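# Sand the dark guide coat off the board

## Task

Remove the dark guide coat from the entire board by sanding, leaving at most a few small specks. The task fails if the sanding cuts through the primer underneath. Finish by moving the sander away from the board.

## Robot and tools

Robot: one six-joint arm carrying a powered sanding disc, 127 mm in diameter. The pad faces along the tool point's +z axis. The tool point (end_effector_position) is the centre of the disc's face, on the tool axis. A flat block about 9 cm long extends from the last joint's axis toward the sander's -y side and rotates with the sander, so it can strike things when the wrist turns.

Frames: the scene frame has its origin on the table surface under the arm's base, +z up, and +y to the left when facing along +x. The base may be slightly tilted. The reported tool position can be a little off, more so when the arm reaches far. Row and target offsets are in the tool point's own axes, not the scene frame.

execute_actions: takes "actions", a list holding nothing or exactly one item, plus an optional "pictures" boolean. An empty list sends nothing and returns the current state. An action item has "rows" (1 to 15 rows) and "steps" (1 to 15, default 15). Each step lasts 1/30 s and uses one row. If there are fewer rows than steps, the last row repeats. A wait item has only "steps" (up to 300). It counts from the previous result, so your reply time is included. A refused call sends nothing.

A row is 7 numbers, each in [-1, 1]: dx, dy, dz, rx, ry, rz, run. The first six are an offset, not a pose. They are measured in tool axes from the tool pose in the latest result that reports it. If no result in this scene has reported it yet, or for a second or later call in one reply, they are measured from where the robot is when the action begins. Every row is measured from that same reference; rows do not add up. Scale: 1.0 equals 0.6 m for dx, dy, dz and 180 degrees for rotation. rx, ry, rz form a single rotation vector. An all-zero offset is not a hold: it sends the tool back to the reference pose.

The seventh number switches the sander. Any value above 0.01 turns it on; anything else turns it off. The setting persists between actions and while you reply, and the disc cuts wherever it is pressed. End a sanding action with a row whose last value is 0. After switching off, the pad spins down for a second or two and still removes material.

move: "target" is one 7-number row with the same meaning and reference as above. "speed" is the path's top speed in m/s, 0.002 to 0.5, default 0.25. Rotation is capped at twice that number in rad/s. The tool point follows a straight path lasting 0.5 to 10 s. A path needing longer is cut off at 10 s, before the target. Rotation takes the shorter direction. The path ignores obstacles. The real tool lags, can wander, and can exceed the speed, especially when the arm is almost fully extended. The run value is applied at the start. The call returns when the path is over and the tool is still, or 5 s after the path ends. Its "move:" line reports the outcome: done, off_target, moving, held or fault. It also gives the distance left to the target. limits=paced means the sent pose was clipped. limits=held means a safety check blocked some steps; the arm may then move much faster than "speed".

wait: "seconds", 0 to 10. Nothing new is sent while it runs.

zoom_image: "camera" (cam_head_left, cam_head_right or cam_wrist) and "region" [x0, y0, x1, y1] in pixels, with (0, 0) at the top left and at most 504 by 504. It zooms into that camera's latest image. All three cameras give 504x504 images. cam_wrist is a fisheye.

finished_scene: "scene", an integer from 1 to 2. It ends the current scene for good and reports success. A reply with no tool call ends everything.

Motion details: every step, the commanded pose is clipped to within 100 mm and 16 degrees of the measured pose. Damped inverse kinematics then drives the joints, giving position priority over orientation. Commands are smoothed, so motion trails them by about 0.17 s. After an action's last step, the arm only continues to the last clipped pose. Check the result's pose and send the remainder. The "Hand target" line shows where the controller is heading. The elbow cannot straighten fully. Joint limits (rad): pan ±3.142, lift ±6.283, elbow 0 to 3.142, the three wrist joints ±6.283.

Result lines: the state line gives end_effector_position (m), end_effector_quat_wxyz and velocities in the scene frame. force_n and torque_nm are wrist-sensor readings at the tool point in tool axes, n/a until the first action. A negative force_n z means the pad is pressing. torque_nm x and y show which edge carries the load. Each reading has noise and a fixed offset, usually within 4 N. Joint torques are total drive output, nonzero even in free air, with drift and per-unit offsets. "pose unreachable" and HELD mark steps that the clearance check altered or blocked; a mounting block under the base counts as arm. MOTOR HOT appears from 70 °C. At 85 °C the brakes lock until the motors cool (OVER-TEMPERATURE FAULT).

Faults and care: contact torque at a joint reaching its load limit (142 N m for pan, lift and elbow; 26.6 N m for each wrist joint) stops the arm for 10 s and skips the rest of the call. So does any outside force of 150 N. The arm is stiff. Aiming even slightly beneath a firm surface can trigger a fault. Faster approaches and deeper targets press harder. There is no force control, and the foam yields only a fraction of a millimetre. Keep the pad parallel to the board, or one edge will dig in. Removal rises with pressure and with time in one spot, so keep the pad moving with light contact. Stop once the dark layer is gone, so the primer stays intact. Avoid slams, drops and very hard pushes. At the end, switch the sander off and lift the tool well away from the board.

Each tool is called as name([rows], argument=value, ...), one row to a line, values as JSON.

## Session

execute_actions(actions=[])

Scene clock: 0.00 s of 5400.00 s.
end_effector_position=(+0.3901, -0.3629, +0.3555) force_n=(-0.6, +0.2, +1.3) torque_nm=(+0.40, +0.01, +0.05) end_effector_quat_wxyz=(-0.303, +0.708, +0.581, +0.263) end_effector_velocity=(+0.000, -0.000, +0.000) end_effector_angular_velocity=(-0.000, -0.000, -0.000)
Joint positions: [-0.338 -1.814  1.648 -1.404 -1.57  -1.909]
Joint velocities: [-0. -0. -0. -0. -0.  0.]
Joint torques (N m, as the arm reports them, + toward a larger angle): no reading
Hand target: +0.390, -0.363, +0.356; -0.303, +0.708, +0.581, +0.263

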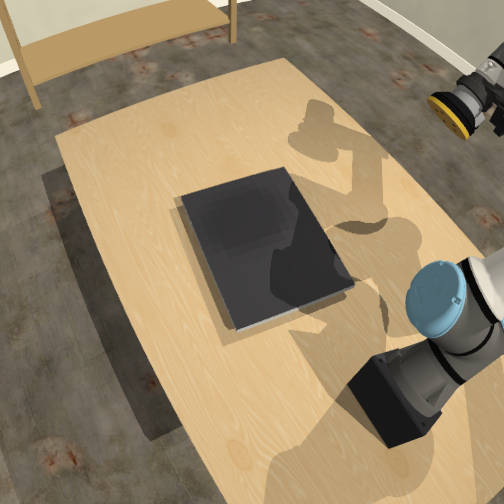

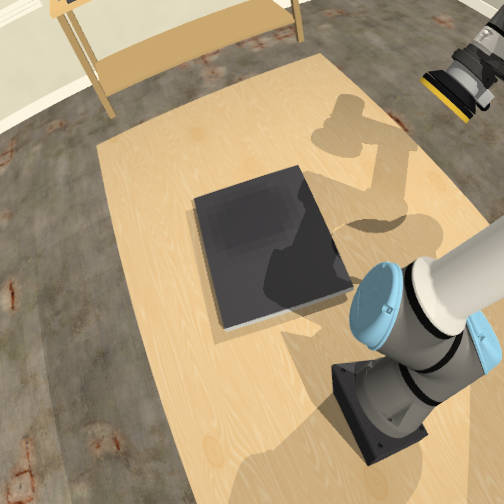

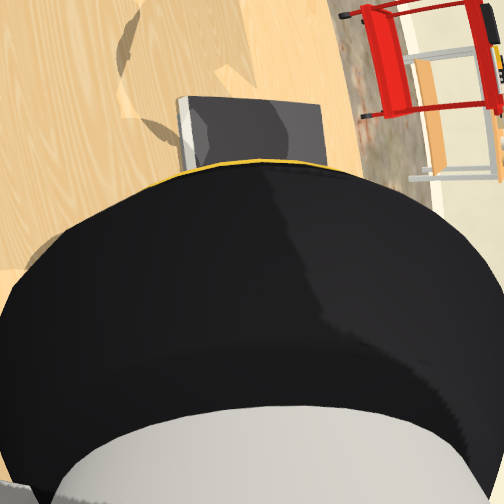

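zoom_image(camera="cam_head_left", region=[170, 160, 380, 350])

zoom_image(camera="cam_head_right", region=[170, 155, 380, 345])

Region (170, 160, 380, 350) of cam_head_left's 504x504 image, scaled by 2.400, with more detail than that image has; it fills the top 456 rows of this view, and the rest is white.

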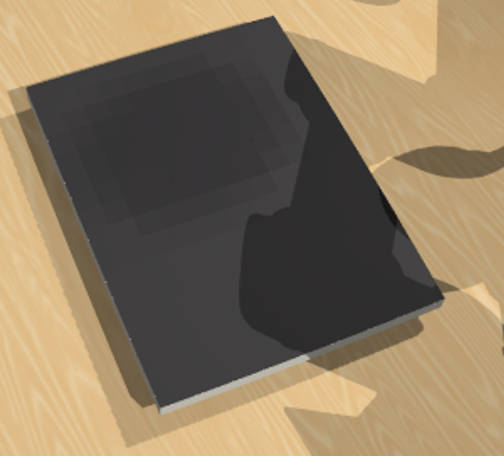

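Region (170, 155, 380, 345) of cam_head_right's 504x504 image, scaled by 2.400, with more detail than that image has; it fills the top 456 rows of this view, and the rest is white.

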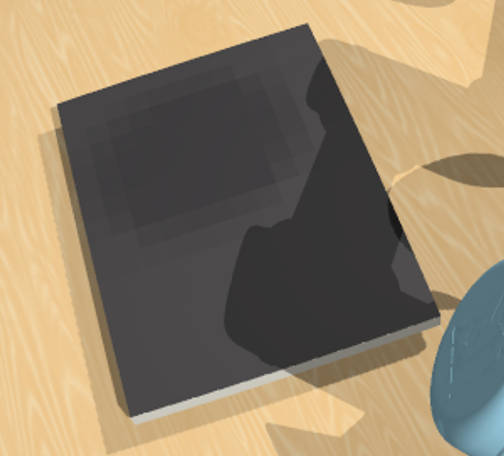

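execute_actions(actions=[])

Scene clock: 15.77 s of 5400.00 s.
end_effector_position=(+0.3901, -0.3629, +0.3555) force_n=(+3.0, -2.2, +1.7) torque_nm=(-0.36, -0.44, -0.01) end_effector_quat_wxyz=(-0.303, +0.708, +0.581, +0.263) end_effector_velocity=(-0.000, +0.001, -0.000) end_effector_angular_velocity=(+0.001, +0.000, +0.001)
Joint positions: [-0.338 -1.814  1.648 -1.404 -1.57  -1.909]
Joint velocities: [ 0.     0.     0.001  0.     0.    -0.   ]
Joint torques (N m, as the arm reports them, + toward a larger angle): [ 12.96 -34.92 -17.54  -0.08   1.87  -0.63]
Hand target: +0.390, -0.363, +0.356; -0.303, +0.708, +0.581, +0.263
Steps of this call (steps 1 to 473: nothing new was sent). Readings (end_effector_position | what the end effector reports):
1: (+0.3901, -0.3629, +0.3555) | force_n=(-0.8, +1.0, +0.5) torque_nm=(+0.22, -0.31, -0.07)
2: (+0.3901, -0.3629, +0.3555) | force_n=(+2.2, -2.1, -1.6) torque_nm=(-0.11, -0.49, -0.14)
4: (+0.3901, -0.3629, +0.3555) | force_n=(+0.2, -1.9, +1.7) torque_nm=(-0.21, -0.07, +0.07)
8: (+0.3901, -0.3629, +0.3555) | force_n=(+2.0, +0.4, +0.7) torque_nm=(+0.11, -0.30, +0.06)
473: the state above

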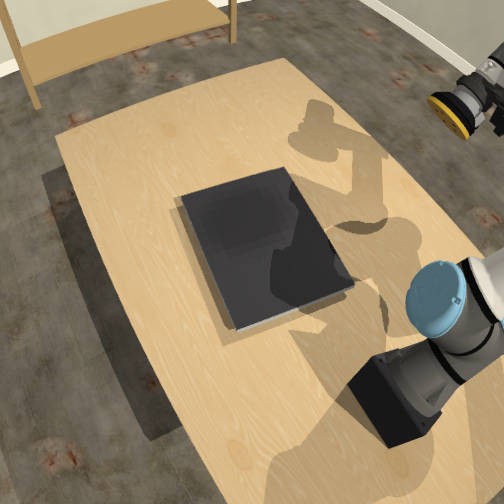

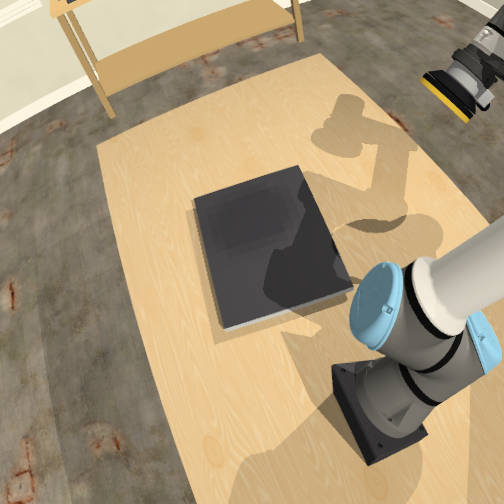

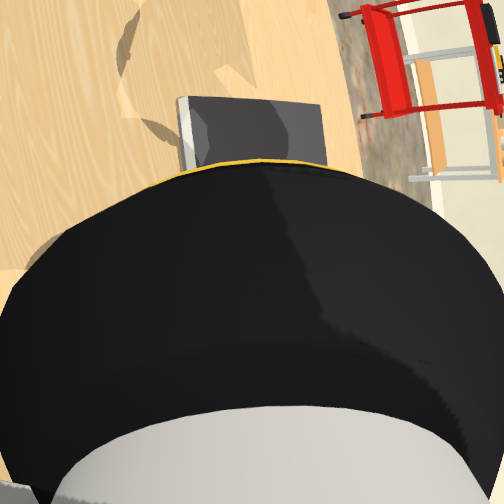

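move(target=[0.1562, 0.0757, 0.3386, -0.2312, -0.1728, 0.4539, 0], speed=0.35)

Scene clock: 53.17 s of 5400.00 s.
end_effector_position=(+0.4564, -0.1579, +0.2800) force_n=(+0.8, +0.6, -0.3) torque_nm=(+0.12, -0.36, -0.09) end_effector_quat_wxyz=(+0.000, +0.997, -0.072, +0.001) end_effector_velocity=(+0.001, -0.000, +0.000) end_effector_angular_velocity=(-0.003, +0.009, -0.009)
Joint positions: [ 0.269 -1.462  2.028 -2.031 -2.391  0.263]
Joint velocities: [ 0.     0.004 -0.008  0.017 -0.002  0.019]
Joint torques (N m, as the arm reports them, + toward a larger angle): [ 31.22  -4.82 -25.08  -0.68  -1.53   2.  ]
Hand target: +0.456, -0.158, +0.280; +0.000, +0.997, -0.073, +0.001
Off the commanded pose: 0.000 m, 0 deg.
move: done

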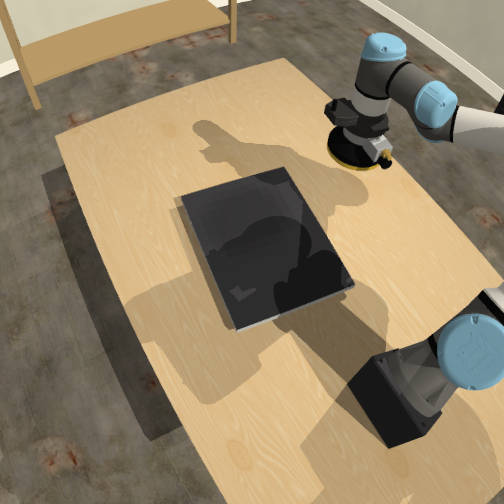

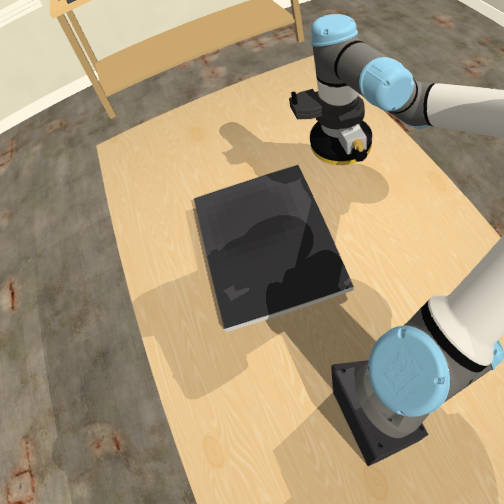

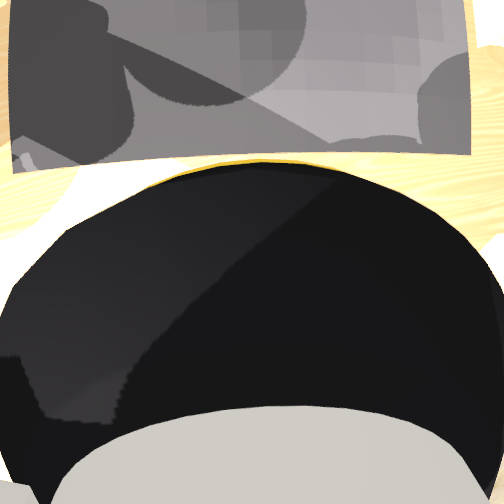

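zoom_image(camera="cam_wrist", region=[0, 0, 504, 200])

Region (0, 0, 504, 200) of cam_wrist's 504x504 image, scaled by 1.000; it fills the top 200 rows of this view, and the rest is white.

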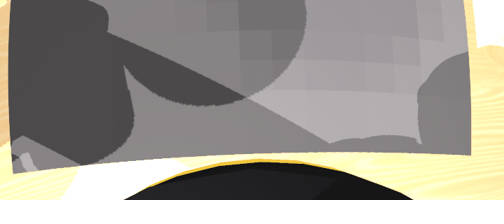

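zoom_image(camera="cam_wrist", region=[0, 0, 200, 200])

zoom_image(camera="cam_wrist", region=[304, 0, 504, 200])

zoom_image(camera="cam_wrist", region=[150, 0, 350, 200])

Region (0, 0, 200, 200) of cam_wrist's 504x504 image, scaled by 2.520, with more detail than that image has.

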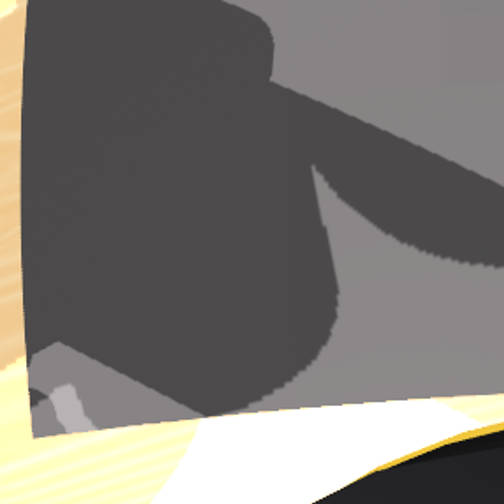

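Region (304, 0, 504, 200) of cam_wrist's 504x504 image, scaled by 2.520, with more detail than that image has.

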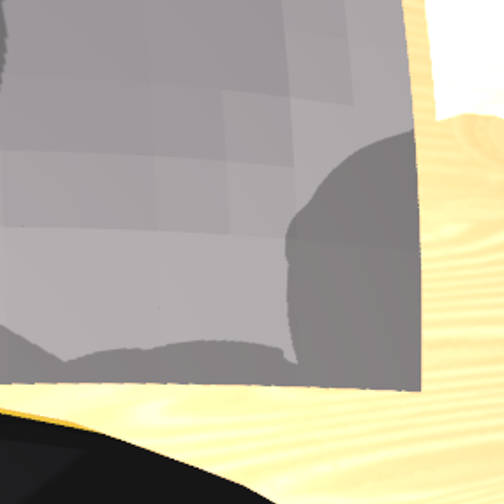

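Region (150, 0, 350, 200) of cam_wrist's 504x504 image, scaled by 2.520, with more detail than that image has.

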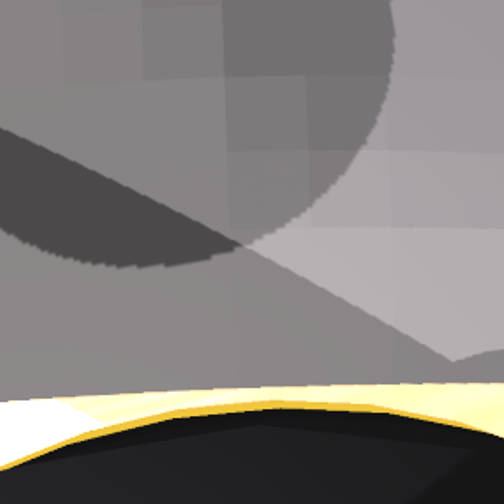

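move(target=[0.1783, -0.2, 0.37, 0, 0, 0, 0], speed=0.3)

Scene clock: 101.17 s of 5400.00 s.
end_effector_position=(+0.5801, -0.0547, +0.0584) force_n=(+1.3, +0.6, -0.4) torque_nm=(+0.21, -0.29, -0.10) end_effector_quat_wxyz=(-0.000, +0.997, -0.072, +0.001) end_effector_velocity=(+0.001, +0.001, -0.001) end_effector_angular_velocity=(-0.000, -0.001, +0.000)
Joint positions: [ 0.093 -0.82   1.904 -2.738 -2.393  0.005]
Joint velocities: [-0.001  0.005 -0.004 -0.003  0.    -0.002]
Joint torques (N m, as the arm reports them, + toward a larger angle): [ 21.86 -18.84 -17.86  -3.97   1.53  -1.17]
Hand target: +0.580, -0.055, +0.058; -0.000, +0.997, -0.072, +0.001
Off the commanded pose: 0.000 m, 0 deg.
move: done

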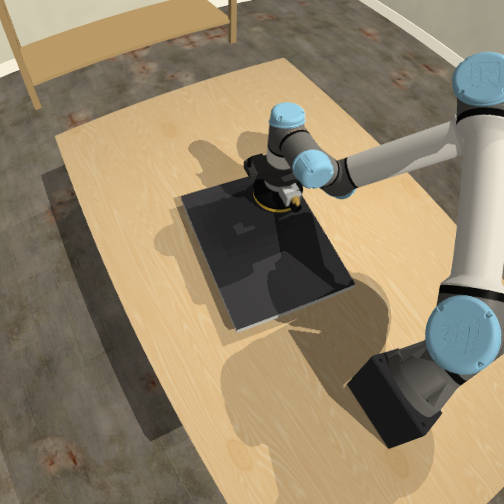

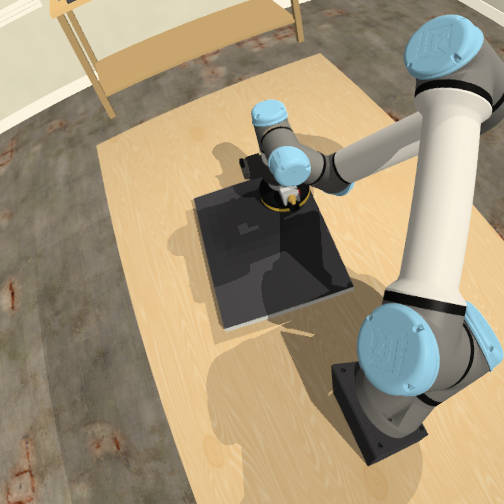

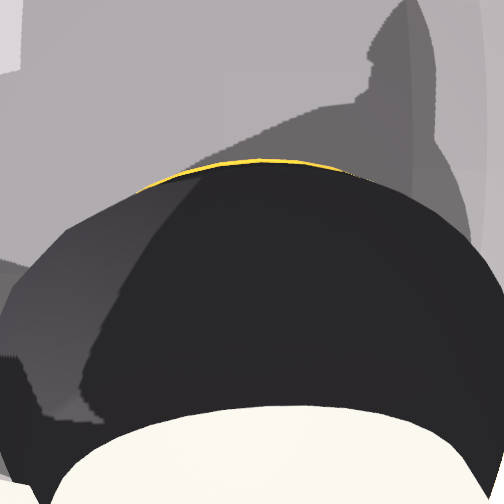

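zoom_image(camera="cam_wrist", region=[304, 0, 504, 200])

zoom_image(camera="cam_wrist", region=[100, 0, 300, 200])

execute_actions([
  {"rows": [[0, 0, 0.0035, 0, 0, 0, 0]], "steps": 12},
], pictures=false)

Region (304, 0, 504, 200) of cam_wrist's 504x504 image, scaled by 2.520, with more detail than that image has.

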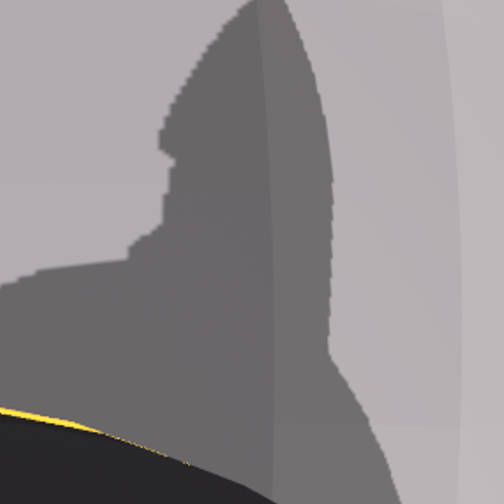

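Region (100, 0, 300, 200) of cam_wrist's 504x504 image, scaled by 2.520, with more detail than that image has.

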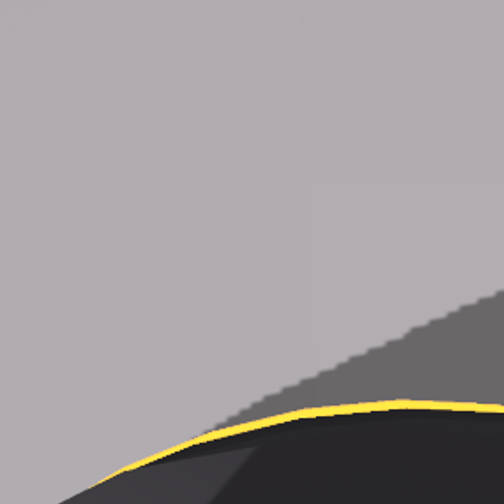

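Scene clock: 127.77 s of 5400.00 s.
end_effector_position=(+0.5802, -0.0547, +0.0564) force_n=(+2.6, +1.4, +1.1) torque_nm=(+0.20, -0.54, +0.04) end_effector_quat_wxyz=(-0.000, +0.997, -0.072, +0.001) end_effector_velocity=(-0.001, -0.000, -0.000) end_effector_angular_velocity=(+0.000, +0.000, +0.001)
Joint positions: [ 0.091 -0.817  1.904 -2.744 -2.393  0.001]
Joint velocities: [-0.001 -0.001  0.003 -0.002  0.    -0.002]
Joint torques (N m, as the arm reports them, + toward a larger angle): [ 20.58 -17.78  -2.8   -3.6    1.42  -1.75]
Hand target: +0.580, -0.055, +0.056; -0.000, +0.997, -0.072, +0.001
Off the commanded pose: 0.000 m, 0 deg.
Steps of this call (steps 1 to 786: nothing new was sent; steps 787 to 798: all 12 steps of this action). Readings (end_effector_position | what the end effector reports):
787: (+0.5803, -0.0546, +0.0582) | force_n=(+2.6, -2.5, +1.8) torque_nm=(-0.27, -0.43, -0.11)
788: (+0.5803, -0.0546, +0.0580) | force_n=(+3.4, +0.7, -2.5) torque_nm=(+0.24, -0.57, -0.04)
790: (+0.5803, -0.0547, +0.0573) | force_n=(+1.8, +0.6, +0.0) torque_nm=(+0.04, -0.28, +0.11)
794: (+0.5803, -0.0547, +0.0566) | force_n=(+4.4, -1.0, -0.1) torque_nm=(-0.14, -0.60, -0.09)
798: the state above

execute_actions([
  {"rows": [[0, 0, 0.0035, 0, 0, 0, 0]], "steps": 12},
], pictures=false)

Scene clock: 139.40 s of 5400.00 s.
end_effector_position=(+0.5802, -0.0547, +0.0543) force_n=(+1.2, -0.1, -0.5) torque_nm=(+0.13, -0.23, +0.10) end_effector_quat_wxyz=(-0.000, +0.997, -0.072, +0.001) end_effector_velocity=(-0.001, +0.000, -0.001) end_effector_angular_velocity=(-0.000, +0.001, +0.001)
Joint positions: [ 0.088 -0.813  1.905 -2.75  -2.392 -0.003]
Joint velocities: [-0.001  0.001  0.001 -0.002 -0.    -0.001]
Joint torques (N m, as the arm reports them, + toward a larger angle): [ 19.31 -20.41  -1.98  -3.73   1.45  -1.12]
Hand target: +0.580, -0.055, +0.054; -0.000, +0.997, -0.072, +0.001
Off the commanded pose: 0.000 m, 0 deg.
Steps of this call (steps 1 to 337: nothing new was sent; steps 338 to 349: all 12 steps of this action). Readings (end_effector_position | what the end effector reports):
338: (+0.5801, -0.0547, +0.0563) | force_n=(+2.4, +1.9, +1.0) torque_nm=(+0.25, -0.59, -0.08)
339: (+0.5802, -0.0547, +0.0561) | force_n=(+4.0, -0.7, -0.5) torque_nm=(+0.01, -0.70, -0.04)
341: (+0.5802, -0.0547, +0.0553) | force_n=(-0.3, +1.6, +1.1) torque_nm=(+0.12, +0.04, -0.05)
345: (+0.5802, -0.0547, +0.0545) | force_n=(-0.3, +2.4, +1.3) torque_nm=(+0.34, -0.11, +0.13)
349: the state above

execute_actions([
  {"rows": [[0, 0, 0.0035, 0, 0, 0, 0]], "steps": 12},
], pictures=false)

Scene clock: 141.10 s of 5400.00 s.
end_effector_position=(+0.5802, -0.0547, +0.0523) force_n=(+1.0, +1.9, -0.8) torque_nm=(+0.17, -0.21, -0.22) end_effector_quat_wxyz=(-0.000, +0.997, -0.072, +0.001) end_effector_velocity=(-0.001, +0.001, -0.001) end_effector_angular_velocity=(+0.000, +0.001, +0.001)
Joint positions: [ 0.085 -0.81   1.905 -2.757 -2.392 -0.007]
Joint velocities: [-0.001  0.001  0.002 -0.002  0.    -0.001]
Joint torques (N m, as the arm reports them, + toward a larger angle): [ 20.54 -20.02  -1.72  -3.13   1.44  -1.24]
Hand target: +0.580, -0.055, +0.052; -0.000, +0.997, -0.072, +0.001
Off the commanded pose: 0.000 m, 0 deg.
Steps of this call (steps 1 to 39: nothing new was sent; steps 40 to 51: all 12 steps of this action). Readings (end_effector_position | what the end effector reports):
40: (+0.5802, -0.0547, +0.0543) | force_n=(+2.0, +1.9, +0.9) torque_nm=(+0.10, -0.37, +0.07)
41: (+0.5802, -0.0547, +0.0540) | force_n=(-1.2, -0.7, -0.9) torque_nm=(-0.05, +0.15, -0.08)
43: (+0.5802, -0.0547, +0.0532) | force_n=(+3.7, -0.2, -3.3) torque_nm=(-0.01, -0.60, -0.11)
47: (+0.5802, -0.0547, +0.0525) | force_n=(+0.1, +1.4, -1.9) torque_nm=(+0.21, -0.18, -0.01)
51: the state above

execute_actions([
  {"rows": [[0, 0, 0.0035, 0, 0, 0, 0]], "steps": 12},
], pictures=false)

Scene clock: 142.87 s of 5400.00 s.
end_effector_position=(+0.5802, -0.0547, +0.0502) force_n=(+3.2, -1.9, +1.7) torque_nm=(-0.23, -0.46, +0.15) end_effector_quat_wxyz=(-0.000, +0.997, -0.072, +0.001) end_effector_velocity=(+0.000, -0.001, +0.000) end_effector_angular_velocity=(-0.000, -0.001, -0.001)
Joint positions: [ 0.083 -0.807  1.905 -2.763 -2.392 -0.011]
Joint velocities: [-0.001 -0.001  0.001 -0.002  0.    -0.001]
Joint torques (N m, as the arm reports them, + toward a larger angle): [ 20.84 -19.26  -1.58  -3.44   1.47  -1.69]
Hand target: +0.580, -0.055, +0.050; -0.000, +0.997, -0.072, +0.001
Off the commanded pose: 0.000 m, 0 deg.
Steps of this call (steps 1 to 41: nothing new was sent; steps 42 to 53: all 12 steps of this action). Readings (end_effector_position | what the end effector reports):
42: (+0.5802, -0.0547, +0.0522) | force_n=(-0.5, -1.7, -4.3) torque_nm=(-0.26, -0.03, -0.06)
43: (+0.5802, -0.0547, +0.0520) | force_n=(+2.2, +1.7, -1.0) torque_nm=(+0.24, -0.21, -0.01)
45: (+0.5802, -0.0547, +0.0512) | force_n=(+0.5, +5.2, -0.7) torque_nm=(+0.71, -0.36, -0.04)
49: (+0.5802, -0.0547, +0.0504) | force_n=(-0.2, +1.6, +0.3) torque_nm=(+0.12, -0.10, -0.06)
53: the state above

execute_actions([
  {"rows": [[0, 0, 0.003, 0, 0, 0, 0]], "steps": 12},
], pictures=false)

Scene clock: 144.93 s of 5400.00 s.
end_effector_position=(+0.5802, -0.0547, +0.0485) force_n=(+2.2, -1.3, -1.1) torque_nm=(-0.13, -0.42, -0.05) end_effector_quat_wxyz=(-0.000, +0.997, -0.072, +0.001) end_effector_velocity=(-0.001, +0.001, -0.001) end_effector_angular_velocity=(+0.000, +0.001, +0.002)
Joint positions: [ 0.081 -0.804  1.905 -2.769 -2.392 -0.014]
Joint velocities: [ 0.     0.001  0.002 -0.002  0.    -0.001]
Joint torques (N m, as the arm reports them, + toward a larger angle): [ 20.38 -19.89  -1.25  -3.59   1.41  -1.03]
Hand target: +0.580, -0.055, +0.048; -0.000, +0.997, -0.072, +0.001
Off the commanded pose: 0.000 m, 0 deg.
Steps of this call (steps 1 to 50: nothing new was sent; steps 51 to 62: all 12 steps of this action). Readings (end_effector_position | what the end effector reports):
51: (+0.5802, -0.0547, +0.0502) | force_n=(+2.7, -1.1, +0.9) torque_nm=(+0.03, -0.33, -0.05)
52: (+0.5802, -0.0547, +0.0500) | force_n=(+3.4, +4.5, -1.2) torque_nm=(+0.72, -0.36, +0.13)
54: (+0.5802, -0.0547, +0.0493) | force_n=(+4.4, -0.9, -2.2) torque_nm=(-0.05, -0.57, +0.02)
58: (+0.5802, -0.0547, +0.0487) | force_n=(+3.3, +0.7, +4.7) torque_nm=(+0.04, -0.59, -0.10)
62: the state above

execute_actions([
  {"rows": [[0, 0, 0.003, 0, 0, 0, 0]], "steps": 12},
], pictures=false)

Scene clock: 147.83 s of 5400.00 s.
end_effector_position=(+0.5802, -0.0547, +0.0468) force_n=(+1.8, -0.3, -2.7) torque_nm=(-0.09, -0.22, +0.09) end_effector_quat_wxyz=(-0.000, +0.997, -0.072, +0.001) end_effector_velocity=(+0.000, +0.000, -0.001) end_effector_angular_velocity=(-0.000, +0.000, +0.001)
Joint positions: [ 0.078 -0.801  1.905 -2.774 -2.391 -0.017]
Joint velocities: [-0.001  0.001 -0.    -0.002  0.    -0.002]
Joint torques (N m, as the arm reports them, + toward a larger angle): [ 20.63 -21.42  -1.29  -3.47   1.5   -0.95]
Hand target: +0.580, -0.055, +0.047; -0.000, +0.997, -0.072, +0.001
Off the commanded pose: 0.000 m, 0 deg.
Steps of this call (steps 1 to 75: nothing new was sent; steps 76 to 87: all 12 steps of this action). Readings (end_effector_position | what the end effector reports):
76: (+0.5802, -0.0547, +0.0484) | force_n=(+3.0, +0.3, +0.8) torque_nm=(+0.03, -0.32, -0.13)
77: (+0.5802, -0.0547, +0.0482) | force_n=(+1.2, -0.2, +0.9) torque_nm=(+0.09, -0.35, +0.09)
79: (+0.5802, -0.0547, +0.0476) | force_n=(+2.1, +0.5, -2.4) torque_nm=(+0.25, -0.47, -0.02)
83: (+0.5802, -0.0547, +0.0469) | force_n=(+2.1, -0.9, +1.6) torque_nm=(+0.15, -0.25, -0.15)
87: the state above

execute_actions([
  {"rows": [[0, 0, 0.0025, 0, 0, 0, 0]], "steps": 12},
], pictures=false)

Scene clock: 152.63 s of 5400.00 s.
end_effector_position=(+0.5802, -0.0547, +0.0453) force_n=(+0.5, -1.2, -0.6) torque_nm=(-0.13, -0.32, -0.08) end_effector_quat_wxyz=(-0.000, +0.997, -0.072, +0.001) end_effector_velocity=(-0.001, +0.001, -0.001) end_effector_angular_velocity=(+0.000, +0.002, +0.002)
Joint positions: [ 0.076 -0.798  1.905 -2.779 -2.391 -0.02 ]
Joint velocities: [-0.     0.002  0.001 -0.002  0.    -0.001]
Joint torques (N m, as the arm reports them, + toward a larger angle): [ 20.76 -19.66  -1.53  -4.05   1.48  -1.5 ]
Hand target: +0.580, -0.055, +0.045; -0.000, +0.997, -0.072, +0.001
Off the commanded pose: 0.000 m, 0 deg.
Steps of this call (steps 1 to 132: nothing new was sent; steps 133 to 144: all 12 steps of this action). Readings (end_effector_position | what the end effector reports):
133: (+0.5802, -0.0547, +0.0467) | force_n=(-0.4, -0.5, +0.5) torque_nm=(-0.06, -0.02, +0.00)
134: (+0.5802, -0.0547, +0.0465) | force_n=(+1.9, -0.9, -3.2) torque_nm=(-0.15, -0.50, +0.09)
136: (+0.5802, -0.0547, +0.0460) | force_n=(-1.0, +4.0, -2.5) torque_nm=(+0.60, -0.03, -0.05)
140: (+0.5802, -0.0547, +0.0454) | force_n=(+2.9, +2.8, -1.1) torque_nm=(+0.59, -0.42, -0.14)
144: the state above

execute_actions([
  {"rows": [[0, 0, 0.002, 0, 0, 0, 0]], "steps": 14},
], pictures=false)

Scene clock: 154.63 s of 5400.00 s.
end_effector_position=(+0.5802, -0.0547, +0.0441) force_n=(+6.3, -1.8, +0.7) torque_nm=(-0.23, -0.89, -0.06) end_effector_quat_wxyz=(-0.000, +0.997, -0.072, +0.001) end_effector_velocity=(-0.001, +0.001, -0.001) end_effector_angular_velocity=(+0.000, +0.001, +0.003)
Joint positions: [ 0.075 -0.796  1.905 -2.782 -2.391 -0.022]
Joint velocities: [ 0.     0.001  0.002 -0.001  0.    -0.   ]
Joint torques (N m, as the arm reports them, + toward a larger angle): [ 20.37 -19.9   -0.89  -3.79   1.46  -1.42]
Hand target: +0.580, -0.055, +0.044; -0.000, +0.997, -0.072, +0.001
Off the commanded pose: 0.000 m, 0 deg.
Steps of this call (steps 1 to 46: nothing new was sent; steps 47 to 60: all 14 steps of this action). Readings (end_effector_position | what the end effector reports):
47: (+0.5802, -0.0547, +0.0452) | force_n=(+2.3, +0.0, -0.6) torque_nm=(-0.03, -0.39, +0.06)
48: (+0.5802, -0.0547, +0.0451) | force_n=(+0.9, +0.8, +1.9) torque_nm=(+0.37, -0.29, -0.01)
50: (+0.5802, -0.0547, +0.0447) | force_n=(+3.3, -1.4, +1.7) torque_nm=(+0.06, -0.58, -0.07)
54: (+0.5802, -0.0547, +0.0442) | force_n=(+1.1, -0.3, -1.9) torque_nm=(+0.08, -0.18, -0.12)
60: the state above

execute_actions([
  {"rows": [[0, 0, 0.0015, 0, 0, 0, 0]], "steps": 15},
], pictures=false)

Scene clock: 156.70 s of 5400.00 s.
end_effector_position=(+0.5803, -0.0547, +0.0433) force_n=(-2.5, +0.1, -30.8) torque_nm=(-0.19, -0.57, -0.07) end_effector_quat_wxyz=(-0.000, +0.997, -0.072, +0.001) end_effector_velocity=(+0.001, -0.000, -0.000) end_effector_angular_velocity=(-0.000, -0.000, -0.002)
Joint positions: [ 0.074 -0.795  1.905 -2.785 -2.391 -0.024]
Joint velocities: [-0.001  0.    -0.001 -0.    -0.     0.001]
Joint torques (N m, as the arm reports them, + toward a larger angle): [ 8.69 -8.86 -1.25 -2.48  1.6  -1.48]
Hand target: +0.580, -0.055, +0.043; -0.000, +0.997, -0.072, +0.001
Off the commanded pose: 0.000 m, 0 deg.
Steps of this call (steps 1 to 47: nothing new was sent; steps 48 to 62: all 15 steps of this action). Readings (end_effector_position | what the end effector reports):
48: (+0.5802, -0.0547, +0.0441) | force_n=(+1.6, -1.7, -2.3) torque_nm=(-0.18, -0.36, -0.18)
49: (+0.5802, -0.0547, +0.0440) | force_n=(+1.1, +0.3, -8.6) torque_nm=(-0.10, -0.27, -0.08)
51: (+0.5803, -0.0547, +0.0437) | force_n=(-1.7, +0.9, -14.8) torque_nm=(+0.22, -0.38, +0.06)
55: (+0.5803, -0.0547, +0.0434) | force_n=(-6.3, +0.1, -25.6) torque_nm=(-0.02, +0.15, +0.05)
62: the state above

execute_actions([
  {"rows": [[0, 0, -0.004, 0, 0, 0, 0]], "steps": 8},
], pictures=false)

move(target=[0, -0.2667, 0, 0, 0, 0, 0], speed=0.2)

Scene clock: 164.07 s of 5400.00 s.
end_effector_position=(+0.5801, -0.0546, +0.0449) force_n=(-0.1, +0.1, -2.4) torque_nm=(+0.21, -0.01, +0.04) end_effector_quat_wxyz=(-0.000, +0.997, -0.072, +0.001) end_effector_velocity=(+0.001, -0.001, +0.006) end_effector_angular_velocity=(-0.001, -0.004, -0.002)
Joint positions: [ 0.076 -0.798  1.905 -2.778 -2.391 -0.02 ]
Joint velocities: [ 0.006 -0.009  0.001  0.009 -0.001  0.006]
Joint torques (N m, as the arm reports them, + toward a larger angle): [ 44.66 -46.12  -2.45  -0.8   -1.61   1.47]
Hand target: +0.580, -0.055, +0.046; -0.000, +0.997, -0.072, +0.001
Off the commanded pose: 0.001 m, 0 deg.
Steps of this call (steps 1 to 213: nothing new was sent; steps 214 to 221: all 8 steps of this action). Readings (end_effector_position | what the end effector reports):
214: (+0.5802, -0.0547, +0.0432) | force_n=(-5.1, -1.2, -36.7) torque_nm=(-0.11, +0.09, -0.16)
215: (+0.5802, -0.0546, +0.0433) | force_n=(-1.9, +0.1, -29.9) torque_nm=(+0.18, -0.06, -0.20)
217: (+0.5801, -0.0546, +0.0440) | force_n=(+2.8, +1.4, -4.1) torque_nm=(+0.18, -0.21, -0.16)
221: the state above

Scene clock: 165.67 s of 5400.00 s.
end_effector_position=(+0.6031, +0.1035, +0.0455) force_n=(+3.0, +0.8, +0.0) torque_nm=(-0.03, -0.49, +0.22) end_effector_quat_wxyz=(+0.000, +0.997, -0.072, +0.001) end_effector_velocity=(+0.000, +0.002, -0.000) end_effector_angular_velocity=(-0.000, +0.001, -0.000)
Joint positions: [ 0.259 -0.541  1.718 -2.652 -2.392  0.248]
Joint velocities: [ 0.002  0.004 -0.005  0.005 -0.     0.005]
Joint torques (N m, as the arm reports them, + toward a larger angle): [ 46.59 -22.88 -20.38  -0.51   1.56   1.42]
Hand target: +0.603, +0.104, +0.046; +0.000, +0.997, -0.072, +0.001
Off the commanded pose: 0.000 m, 0 deg.
move: done

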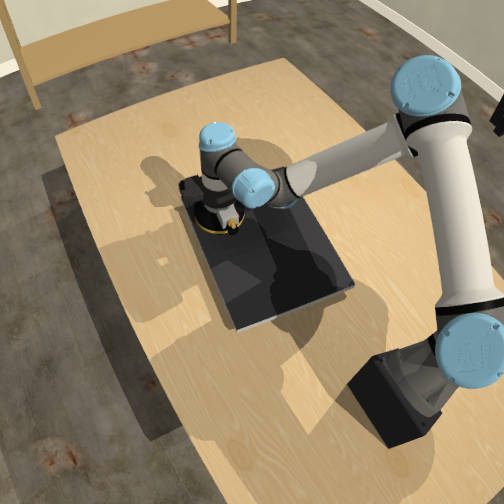

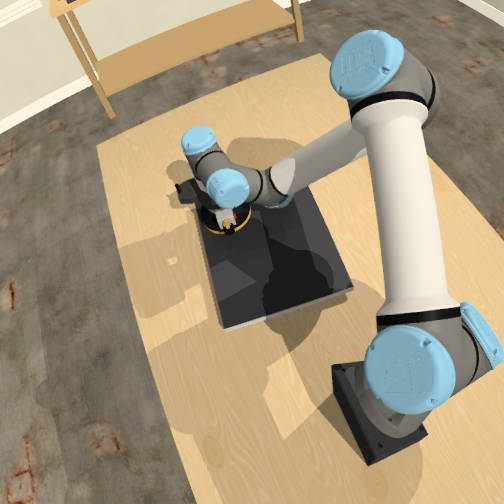

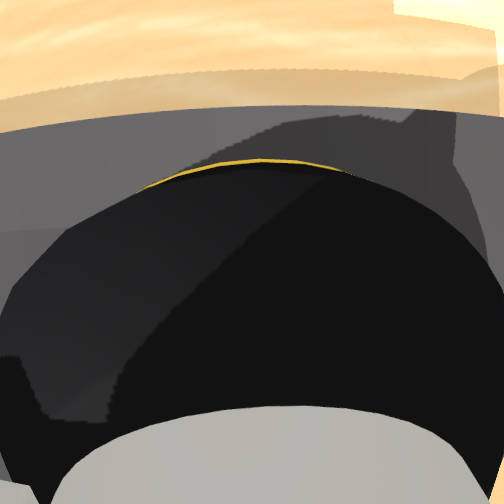

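execute_actions([
  {"rows": [[0, 0, 0.002, 0, 0, 0, 0], [0, 0, 0.0025, 0, 0, 0, 0], [0, 0, 0.003, 0, 0, 0, 0], [0, 0, 0.0035, 0, 0, 0, 0]], "steps": 15},
], pictures=false)

execute_actions([
  {"steps": 16},
], pictures=false)

Scene clock: 171.30 s of 5400.00 s.
end_effector_position=(+0.6032, +0.1035, +0.0436) force_n=(-1.4, -4.3, -20.8) torque_nm=(+0.07, -0.38, +0.08) end_effector_quat_wxyz=(+0.000, +0.997, -0.072, +0.001) end_effector_velocity=(-0.000, +0.000, -0.001) end_effector_angular_velocity=(-0.000, +0.000, +0.001)
Joint positions: [ 0.256 -0.538  1.718 -2.658 -2.392  0.244]
Joint velocities: [-0.001  0.002 -0.    -0.002 -0.    -0.002]
Joint torques (N m, as the arm reports them, + toward a larger angle): [ 12.01 -16.78  -0.67  -2.51  -2.45  -1.51]
Hand target: +0.603, +0.103, +0.043; +0.000, +0.997, -0.072, +0.001
Off the commanded pose: 0.000 m, 0 deg.
Steps of this call (steps 1 to 154: nothing new was sent; steps 155 to 169: all 15 steps of this action). Readings (end_effector_position | what the end effector reports):
155: (+0.6031, +0.1037, +0.0455) | force_n=(+2.7, +2.7, -1.0) torque_nm=(+0.31, -0.51, -0.02)
156: (+0.6031, +0.1037, +0.0455) | force_n=(+4.0, -4.2, -1.4) torque_nm=(-0.69, -0.59, -0.17)
158: (+0.6032, +0.1038, +0.0450) | force_n=(+1.0, +2.0, -0.4) torque_nm=(+0.25, -0.20, +0.04)
162: (+0.6032, +0.1036, +0.0440) | force_n=(-1.5, +1.1, -7.0) torque_nm=(+0.20, -0.09, +0.03)
169: the state above

Scene clock: 171.83 s of 5400.00 s.
end_effector_position=(+0.6031, +0.1035, +0.0435) force_n=(+0.7, -4.1, -24.4) torque_nm=(+0.09, -0.37, -0.15) end_effector_quat_wxyz=(+0.000, +0.997, -0.072, +0.001) end_effector_velocity=(-0.000, -0.000, +0.000) end_effector_angular_velocity=(-0.000, +0.000, +0.000)
Joint positions: [ 0.256 -0.538  1.718 -2.658 -2.392  0.244]
Joint velocities: [-0.    -0.001  0.001  0.    -0.    -0.   ]
Joint torques (N m, as the arm reports them, + toward a larger angle): [  9.62 -13.01   0.46  -2.17  -2.65  -1.36]
Hand target: +0.603, +0.103, +0.043; +0.000, +0.997, -0.072, +0.001
Off the commanded pose: 0.000 m, 0 deg.
Steps of this call (steps 1 to 16: nothing new was sent). Readings (end_effector_position | what the end effector reports):
1: (+0.6031, +0.1035, +0.0436) | force_n=(+2.5, -3.1, -21.8) torque_nm=(+0.26, -0.69, -0.07)
2: (+0.6031, +0.1035, +0.0436) | force_n=(-1.7, -3.1, -23.5) torque_nm=(+0.09, +0.03, +0.01)
4: (+0.6031, +0.1035, +0.0435) | force_n=(-0.9, -4.0, -25.7) torque_nm=(-0.04, -0.37, +0.14)
8: (+0.6031, +0.1035, +0.0435) | force_n=(-0.9, -1.9, -30.1) torque_nm=(+0.38, -0.21, +0.00)
16: the state above

execute_actions([
  {"rows": [[0, 0, -0.004, 0, 0, 0, 0]], "steps": 8},
], pictures=false)

move(target=[-0.3783, 0, 0, 0, 0, 0, 0], speed=0.2)

Scene clock: 176.30 s of 5400.00 s.
end_effector_position=(+0.6029, +0.1034, +0.0451) force_n=(+1.7, -0.4, +0.9) torque_nm=(-0.09, -0.13, +0.02) end_effector_quat_wxyz=(+0.000, +0.997, -0.072, +0.001) end_effector_velocity=(+0.001, +0.000, +0.005) end_effector_angular_velocity=(+0.002, -0.003, -0.002)
Joint positions: [ 0.258 -0.54   1.718 -2.652 -2.392  0.248]
Joint velocities: [ 0.006 -0.007  0.     0.008  0.002  0.007]
Joint torques (N m, as the arm reports them, + toward a larger angle): [ 48.42 -50.31  -4.93  -0.92   1.5    1.43]
Hand target: +0.603, +0.103, +0.046; +0.000, +0.997, -0.072, +0.001
Off the commanded pose: 0.001 m, 0 deg.
Steps of this call (steps 1 to 126: nothing new was sent; steps 127 to 134: all 8 steps of this action). Readings (end_effector_position | what the end effector reports):
127: (+0.6031, +0.1035, +0.0434) | force_n=(-1.1, -5.2, -26.0) torque_nm=(+0.10, +0.03, +0.04)
128: (+0.6030, +0.1035, +0.0435) | force_n=(+1.2, -5.9, -27.5) torque_nm=(-0.05, -0.06, +0.00)
130: (+0.6029, +0.1034, +0.0441) | force_n=(+2.5, +0.0, -3.1) torque_nm=(+0.30, -0.42, +0.03)
134: the state above

Scene clock: 178.23 s of 5400.00 s.
end_effector_position=(+0.3786, +0.1361, +0.0450) force_n=(+1.5, +0.0, -0.6) torque_nm=(-0.02, -0.40, +0.00) end_effector_quat_wxyz=(+0.000, +0.997, -0.072, +0.001) end_effector_velocity=(-0.001, +0.001, +0.000) end_effector_angular_velocity=(+0.001, -0.003, -0.001)
Joint positions: [ 0.354 -0.59   2.276 -3.061 -2.378  0.385]
Joint velocities: [ 0.002  0.001  0.003 -0.006  0.001  0.001]
Joint torques (N m, as the arm reports them, + toward a larger angle): [ 38.63 -15.1    3.82  -3.7    1.47   1.49]
Hand target: +0.378, +0.136, +0.045; +0.000, +0.997, -0.072, +0.001
Off the commanded pose: 0.000 m, 0 deg.
move: done

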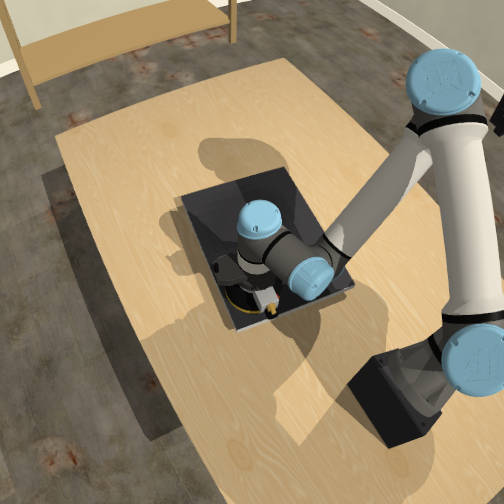

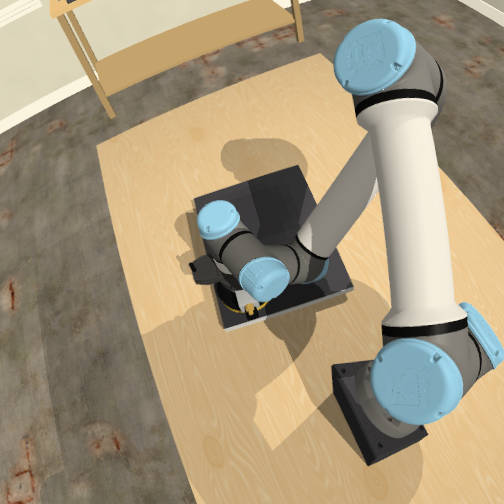

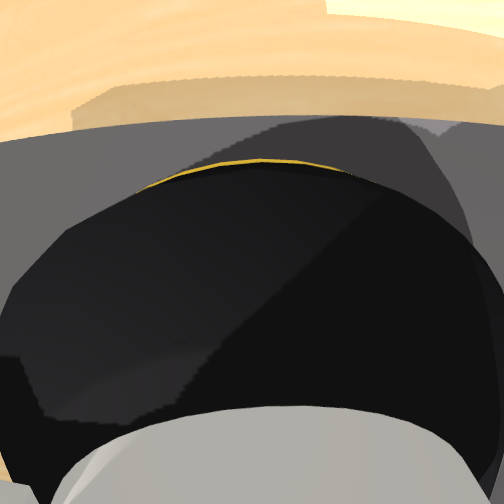

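execute_actions([
  {"rows": [[0, 0, 0.002, 0, 0, 0, 0], [0, 0, 0.0025, 0, 0, 0, 0], [0, 0, 0.003, 0, 0, 0, 0], [0, 0, 0.0033, 0, 0, 0, 0]], "steps": 15},
], pictures=false)

execute_actions([
  {"steps": 16},
], pictures=false)

Scene clock: 183.73 s of 5400.00 s.
end_effector_position=(+0.3786, +0.1362, +0.0431) force_n=(-4.2, -0.7, -24.3) torque_nm=(+0.03, -0.48, -0.12) end_effector_quat_wxyz=(+0.000, +0.997, -0.072, +0.001) end_effector_velocity=(+0.000, -0.000, -0.000) end_effector_angular_velocity=(-0.000, +0.000, -0.000)
Joint positions: [ 0.35  -0.585  2.276 -3.07  -2.379  0.38 ]
Joint velocities: [-0.001  0.     0.    -0.001 -0.    -0.001]
Joint torques (N m, as the arm reports them, + toward a larger angle): [  5.56  -8.7  -14.33  -3.22  -2.22  -1.59]
Hand target: +0.379, +0.136, +0.043; +0.000, +0.997, -0.072, +0.001
Off the commanded pose: 0.000 m, 0 deg.
Steps of this call (steps 1 to 150: nothing new was sent; steps 151 to 165: all 15 steps of this action). Readings (end_effector_position | what the end effector reports):
151: (+0.3784, +0.1362, +0.0450) | force_n=(-1.1, -1.7, +3.7) torque_nm=(-0.23, -0.06, -0.04)
152: (+0.3783, +0.1362, +0.0449) | force_n=(+0.0, -1.7, -2.0) torque_nm=(-0.26, -0.22, +0.00)
154: (+0.3783, +0.1363, +0.0443) | force_n=(+1.4, +0.3, -3.4) torque_nm=(+0.02, -0.32, -0.17)
158: (+0.3784, +0.1362, +0.0434) | force_n=(-1.1, -2.7, -9.2) torque_nm=(-0.15, -0.36, -0.18)
165: the state above

Scene clock: 184.27 s of 5400.00 s.
end_effector_position=(+0.3786, +0.1361, +0.0430) force_n=(-9.2, -1.0, -29.3) torque_nm=(+0.09, +0.04, +0.06) end_effector_quat_wxyz=(+0.000, +0.997, -0.072, +0.001) end_effector_velocity=(-0.001, -0.000, -0.000) end_effector_angular_velocity=(-0.000, +0.001, -0.000)
Joint positions: [ 0.35  -0.585  2.276 -3.07  -2.379  0.38 ]
Joint velocities: [-0.001  0.     0.001  0.     0.     0.   ]
Joint torques (N m, as the arm reports them, + toward a larger angle): [  4.7   -8.48 -14.3   -3.36  -2.44  -1.52]
Hand target: +0.379, +0.136, +0.043; +0.000, +0.997, -0.072, +0.001
Off the commanded pose: 0.000 m, 0 deg.
Steps of this call (steps 1 to 16: nothing new was sent). Readings (end_effector_position | what the end effector reports):
1: (+0.3786, +0.1362, +0.0431) | force_n=(-6.1, -0.9, -24.6) torque_nm=(+0.01, -0.19, +0.04)
2: (+0.3786, +0.1361, +0.0431) | force_n=(-7.1, -0.6, -26.5) torque_nm=(+0.12, -0.17, +0.03)
4: (+0.3786, +0.1361, +0.0430) | force_n=(-6.4, -1.5, -28.4) torque_nm=(-0.06, -0.30, +0.08)
8: (+0.3786, +0.1361, +0.0430) | force_n=(-6.3, +1.4, -28.8) torque_nm=(+0.45, -0.38, -0.14)
16: the state above

zoom_image(camera="cam_head_left", region=[160, 150, 360, 350])

zoom_image(camera="cam_head_right", region=[170, 150, 370, 350])

Region (160, 150, 360, 350) of cam_head_left's 504x504 image, scaled by 2.520, with more detail than that image has.

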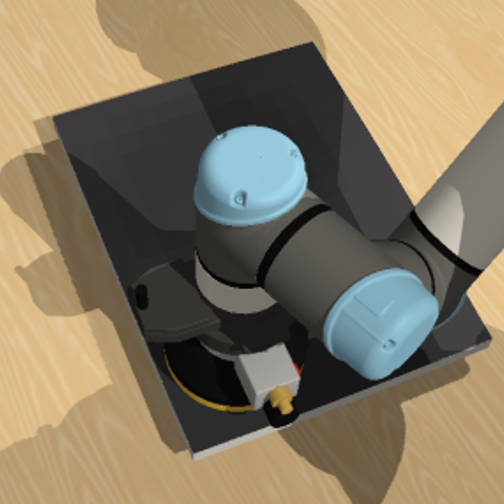

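Region (170, 150, 370, 350) of cam_head_right's 504x504 image, scaled by 2.520, with more detail than that image has.

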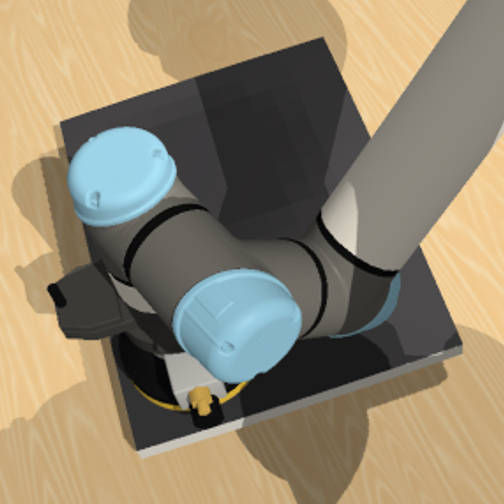

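execute_actions([
  {"rows": [[0, 0, -0.004, 0, 0, 0, 0]], "steps": 8},
], pictures=false)

move(target=[-0.154, 0.2955, 0, 0, 0, 0, 0], speed=0.2)

Scene clock: 244.53 s of 5400.00 s.
end_effector_position=(+0.3786, +0.1361, +0.0449) force_n=(-0.7, +1.3, -0.9) torque_nm=(+0.26, -0.09, -0.11) end_effector_quat_wxyz=(+0.000, +0.997, -0.072, +0.001) end_effector_velocity=(+0.001, +0.000, +0.005) end_effector_angular_velocity=(+0.001, -0.003, -0.001)
Joint positions: [ 0.353 -0.59   2.276 -3.06  -2.378  0.386]
Joint velocities: [ 0.008 -0.012  0.     0.015  0.002  0.009]
Joint torques (N m, as the arm reports them, + toward a larger angle): [ 34.62 -42.53  -2.35  -0.8    1.43   1.47]
Hand target: +0.379, +0.136, +0.045; +0.000, +0.997, -0.072, +0.001
Off the commanded pose: 0.001 m, 0 deg.
Steps of this call (steps 1 to 1800: nothing new was sent; steps 1801 to 1808: all 8 steps of this action). Readings (end_effector_position | what the end effector reports):
1801: (+0.3786, +0.1361, +0.0430) | force_n=(-9.9, +0.0, -24.8) torque_nm=(+0.07, +0.16, +0.01)
1802: (+0.3785, +0.1361, +0.0431) | force_n=(-2.6, -3.4, -23.8) torque_nm=(-0.31, -0.62, +0.02)
1804: (+0.3785, +0.1360, +0.0439) | force_n=(+1.0, +0.8, +0.8) torque_nm=(+0.27, -0.07, +0.01)
1808: the state above

Scene clock: 246.37 s of 5400.00 s.
end_effector_position=(+0.2619, -0.0258, +0.0451) force_n=(-1.1, +1.7, +0.4) torque_nm=(+0.01, +0.08, -0.17) end_effector_quat_wxyz=(+0.000, +0.997, -0.072, +0.001) end_effector_velocity=(-0.003, -0.001, -0.001) end_effector_angular_velocity=(+0.004, -0.006, +0.004)
Joint positions: [ 0.013 -0.745  2.753 -3.744 -2.383 -0.11 ]
Joint velocities: [-0.01   0.017  0.01  -0.045  0.007 -0.024]
Joint torques (N m, as the arm reports them, + toward a larger angle): [12.81 -6.87 15.69 -4.1   1.46 -1.62]
Hand target: +0.262, -0.026, +0.045; -0.000, +0.997, -0.072, +0.001
Off the commanded pose: 0.000 m, 0 deg.
move: done

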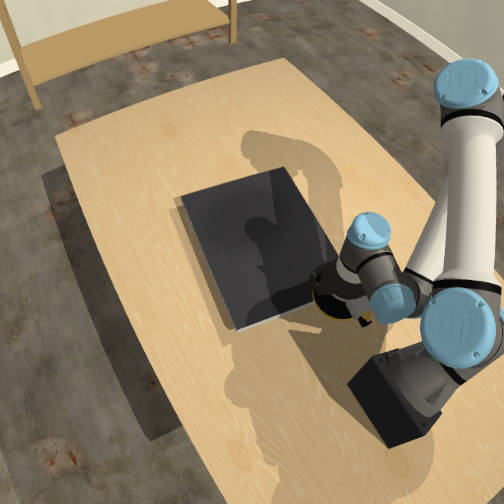

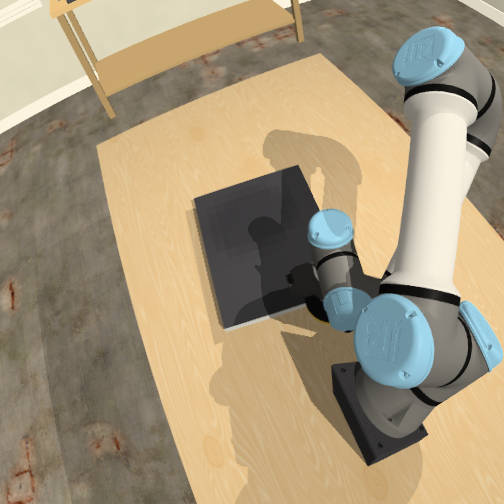

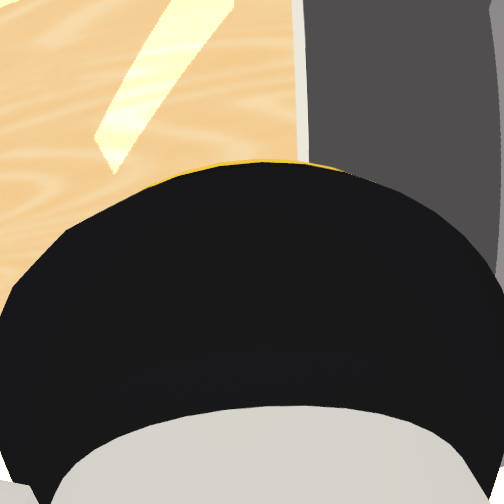

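zoom_image(camera="cam_head_left", region=[165, 155, 345, 335])

zoom_image(camera="cam_head_right", region=[175, 155, 355, 335])

Region (165, 155, 345, 335) of cam_head_left's 504x504 image, scaled by 2.800, with more detail than that image has.

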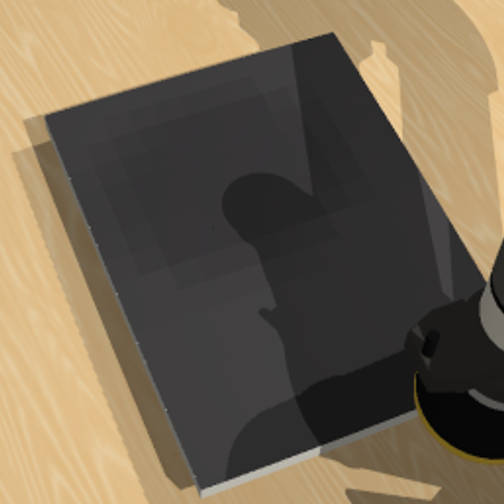

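Region (175, 155, 355, 335) of cam_head_right's 504x504 image, scaled by 2.800, with more detail than that image has.

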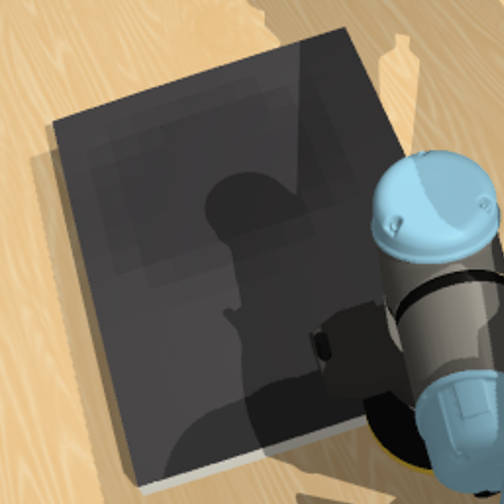

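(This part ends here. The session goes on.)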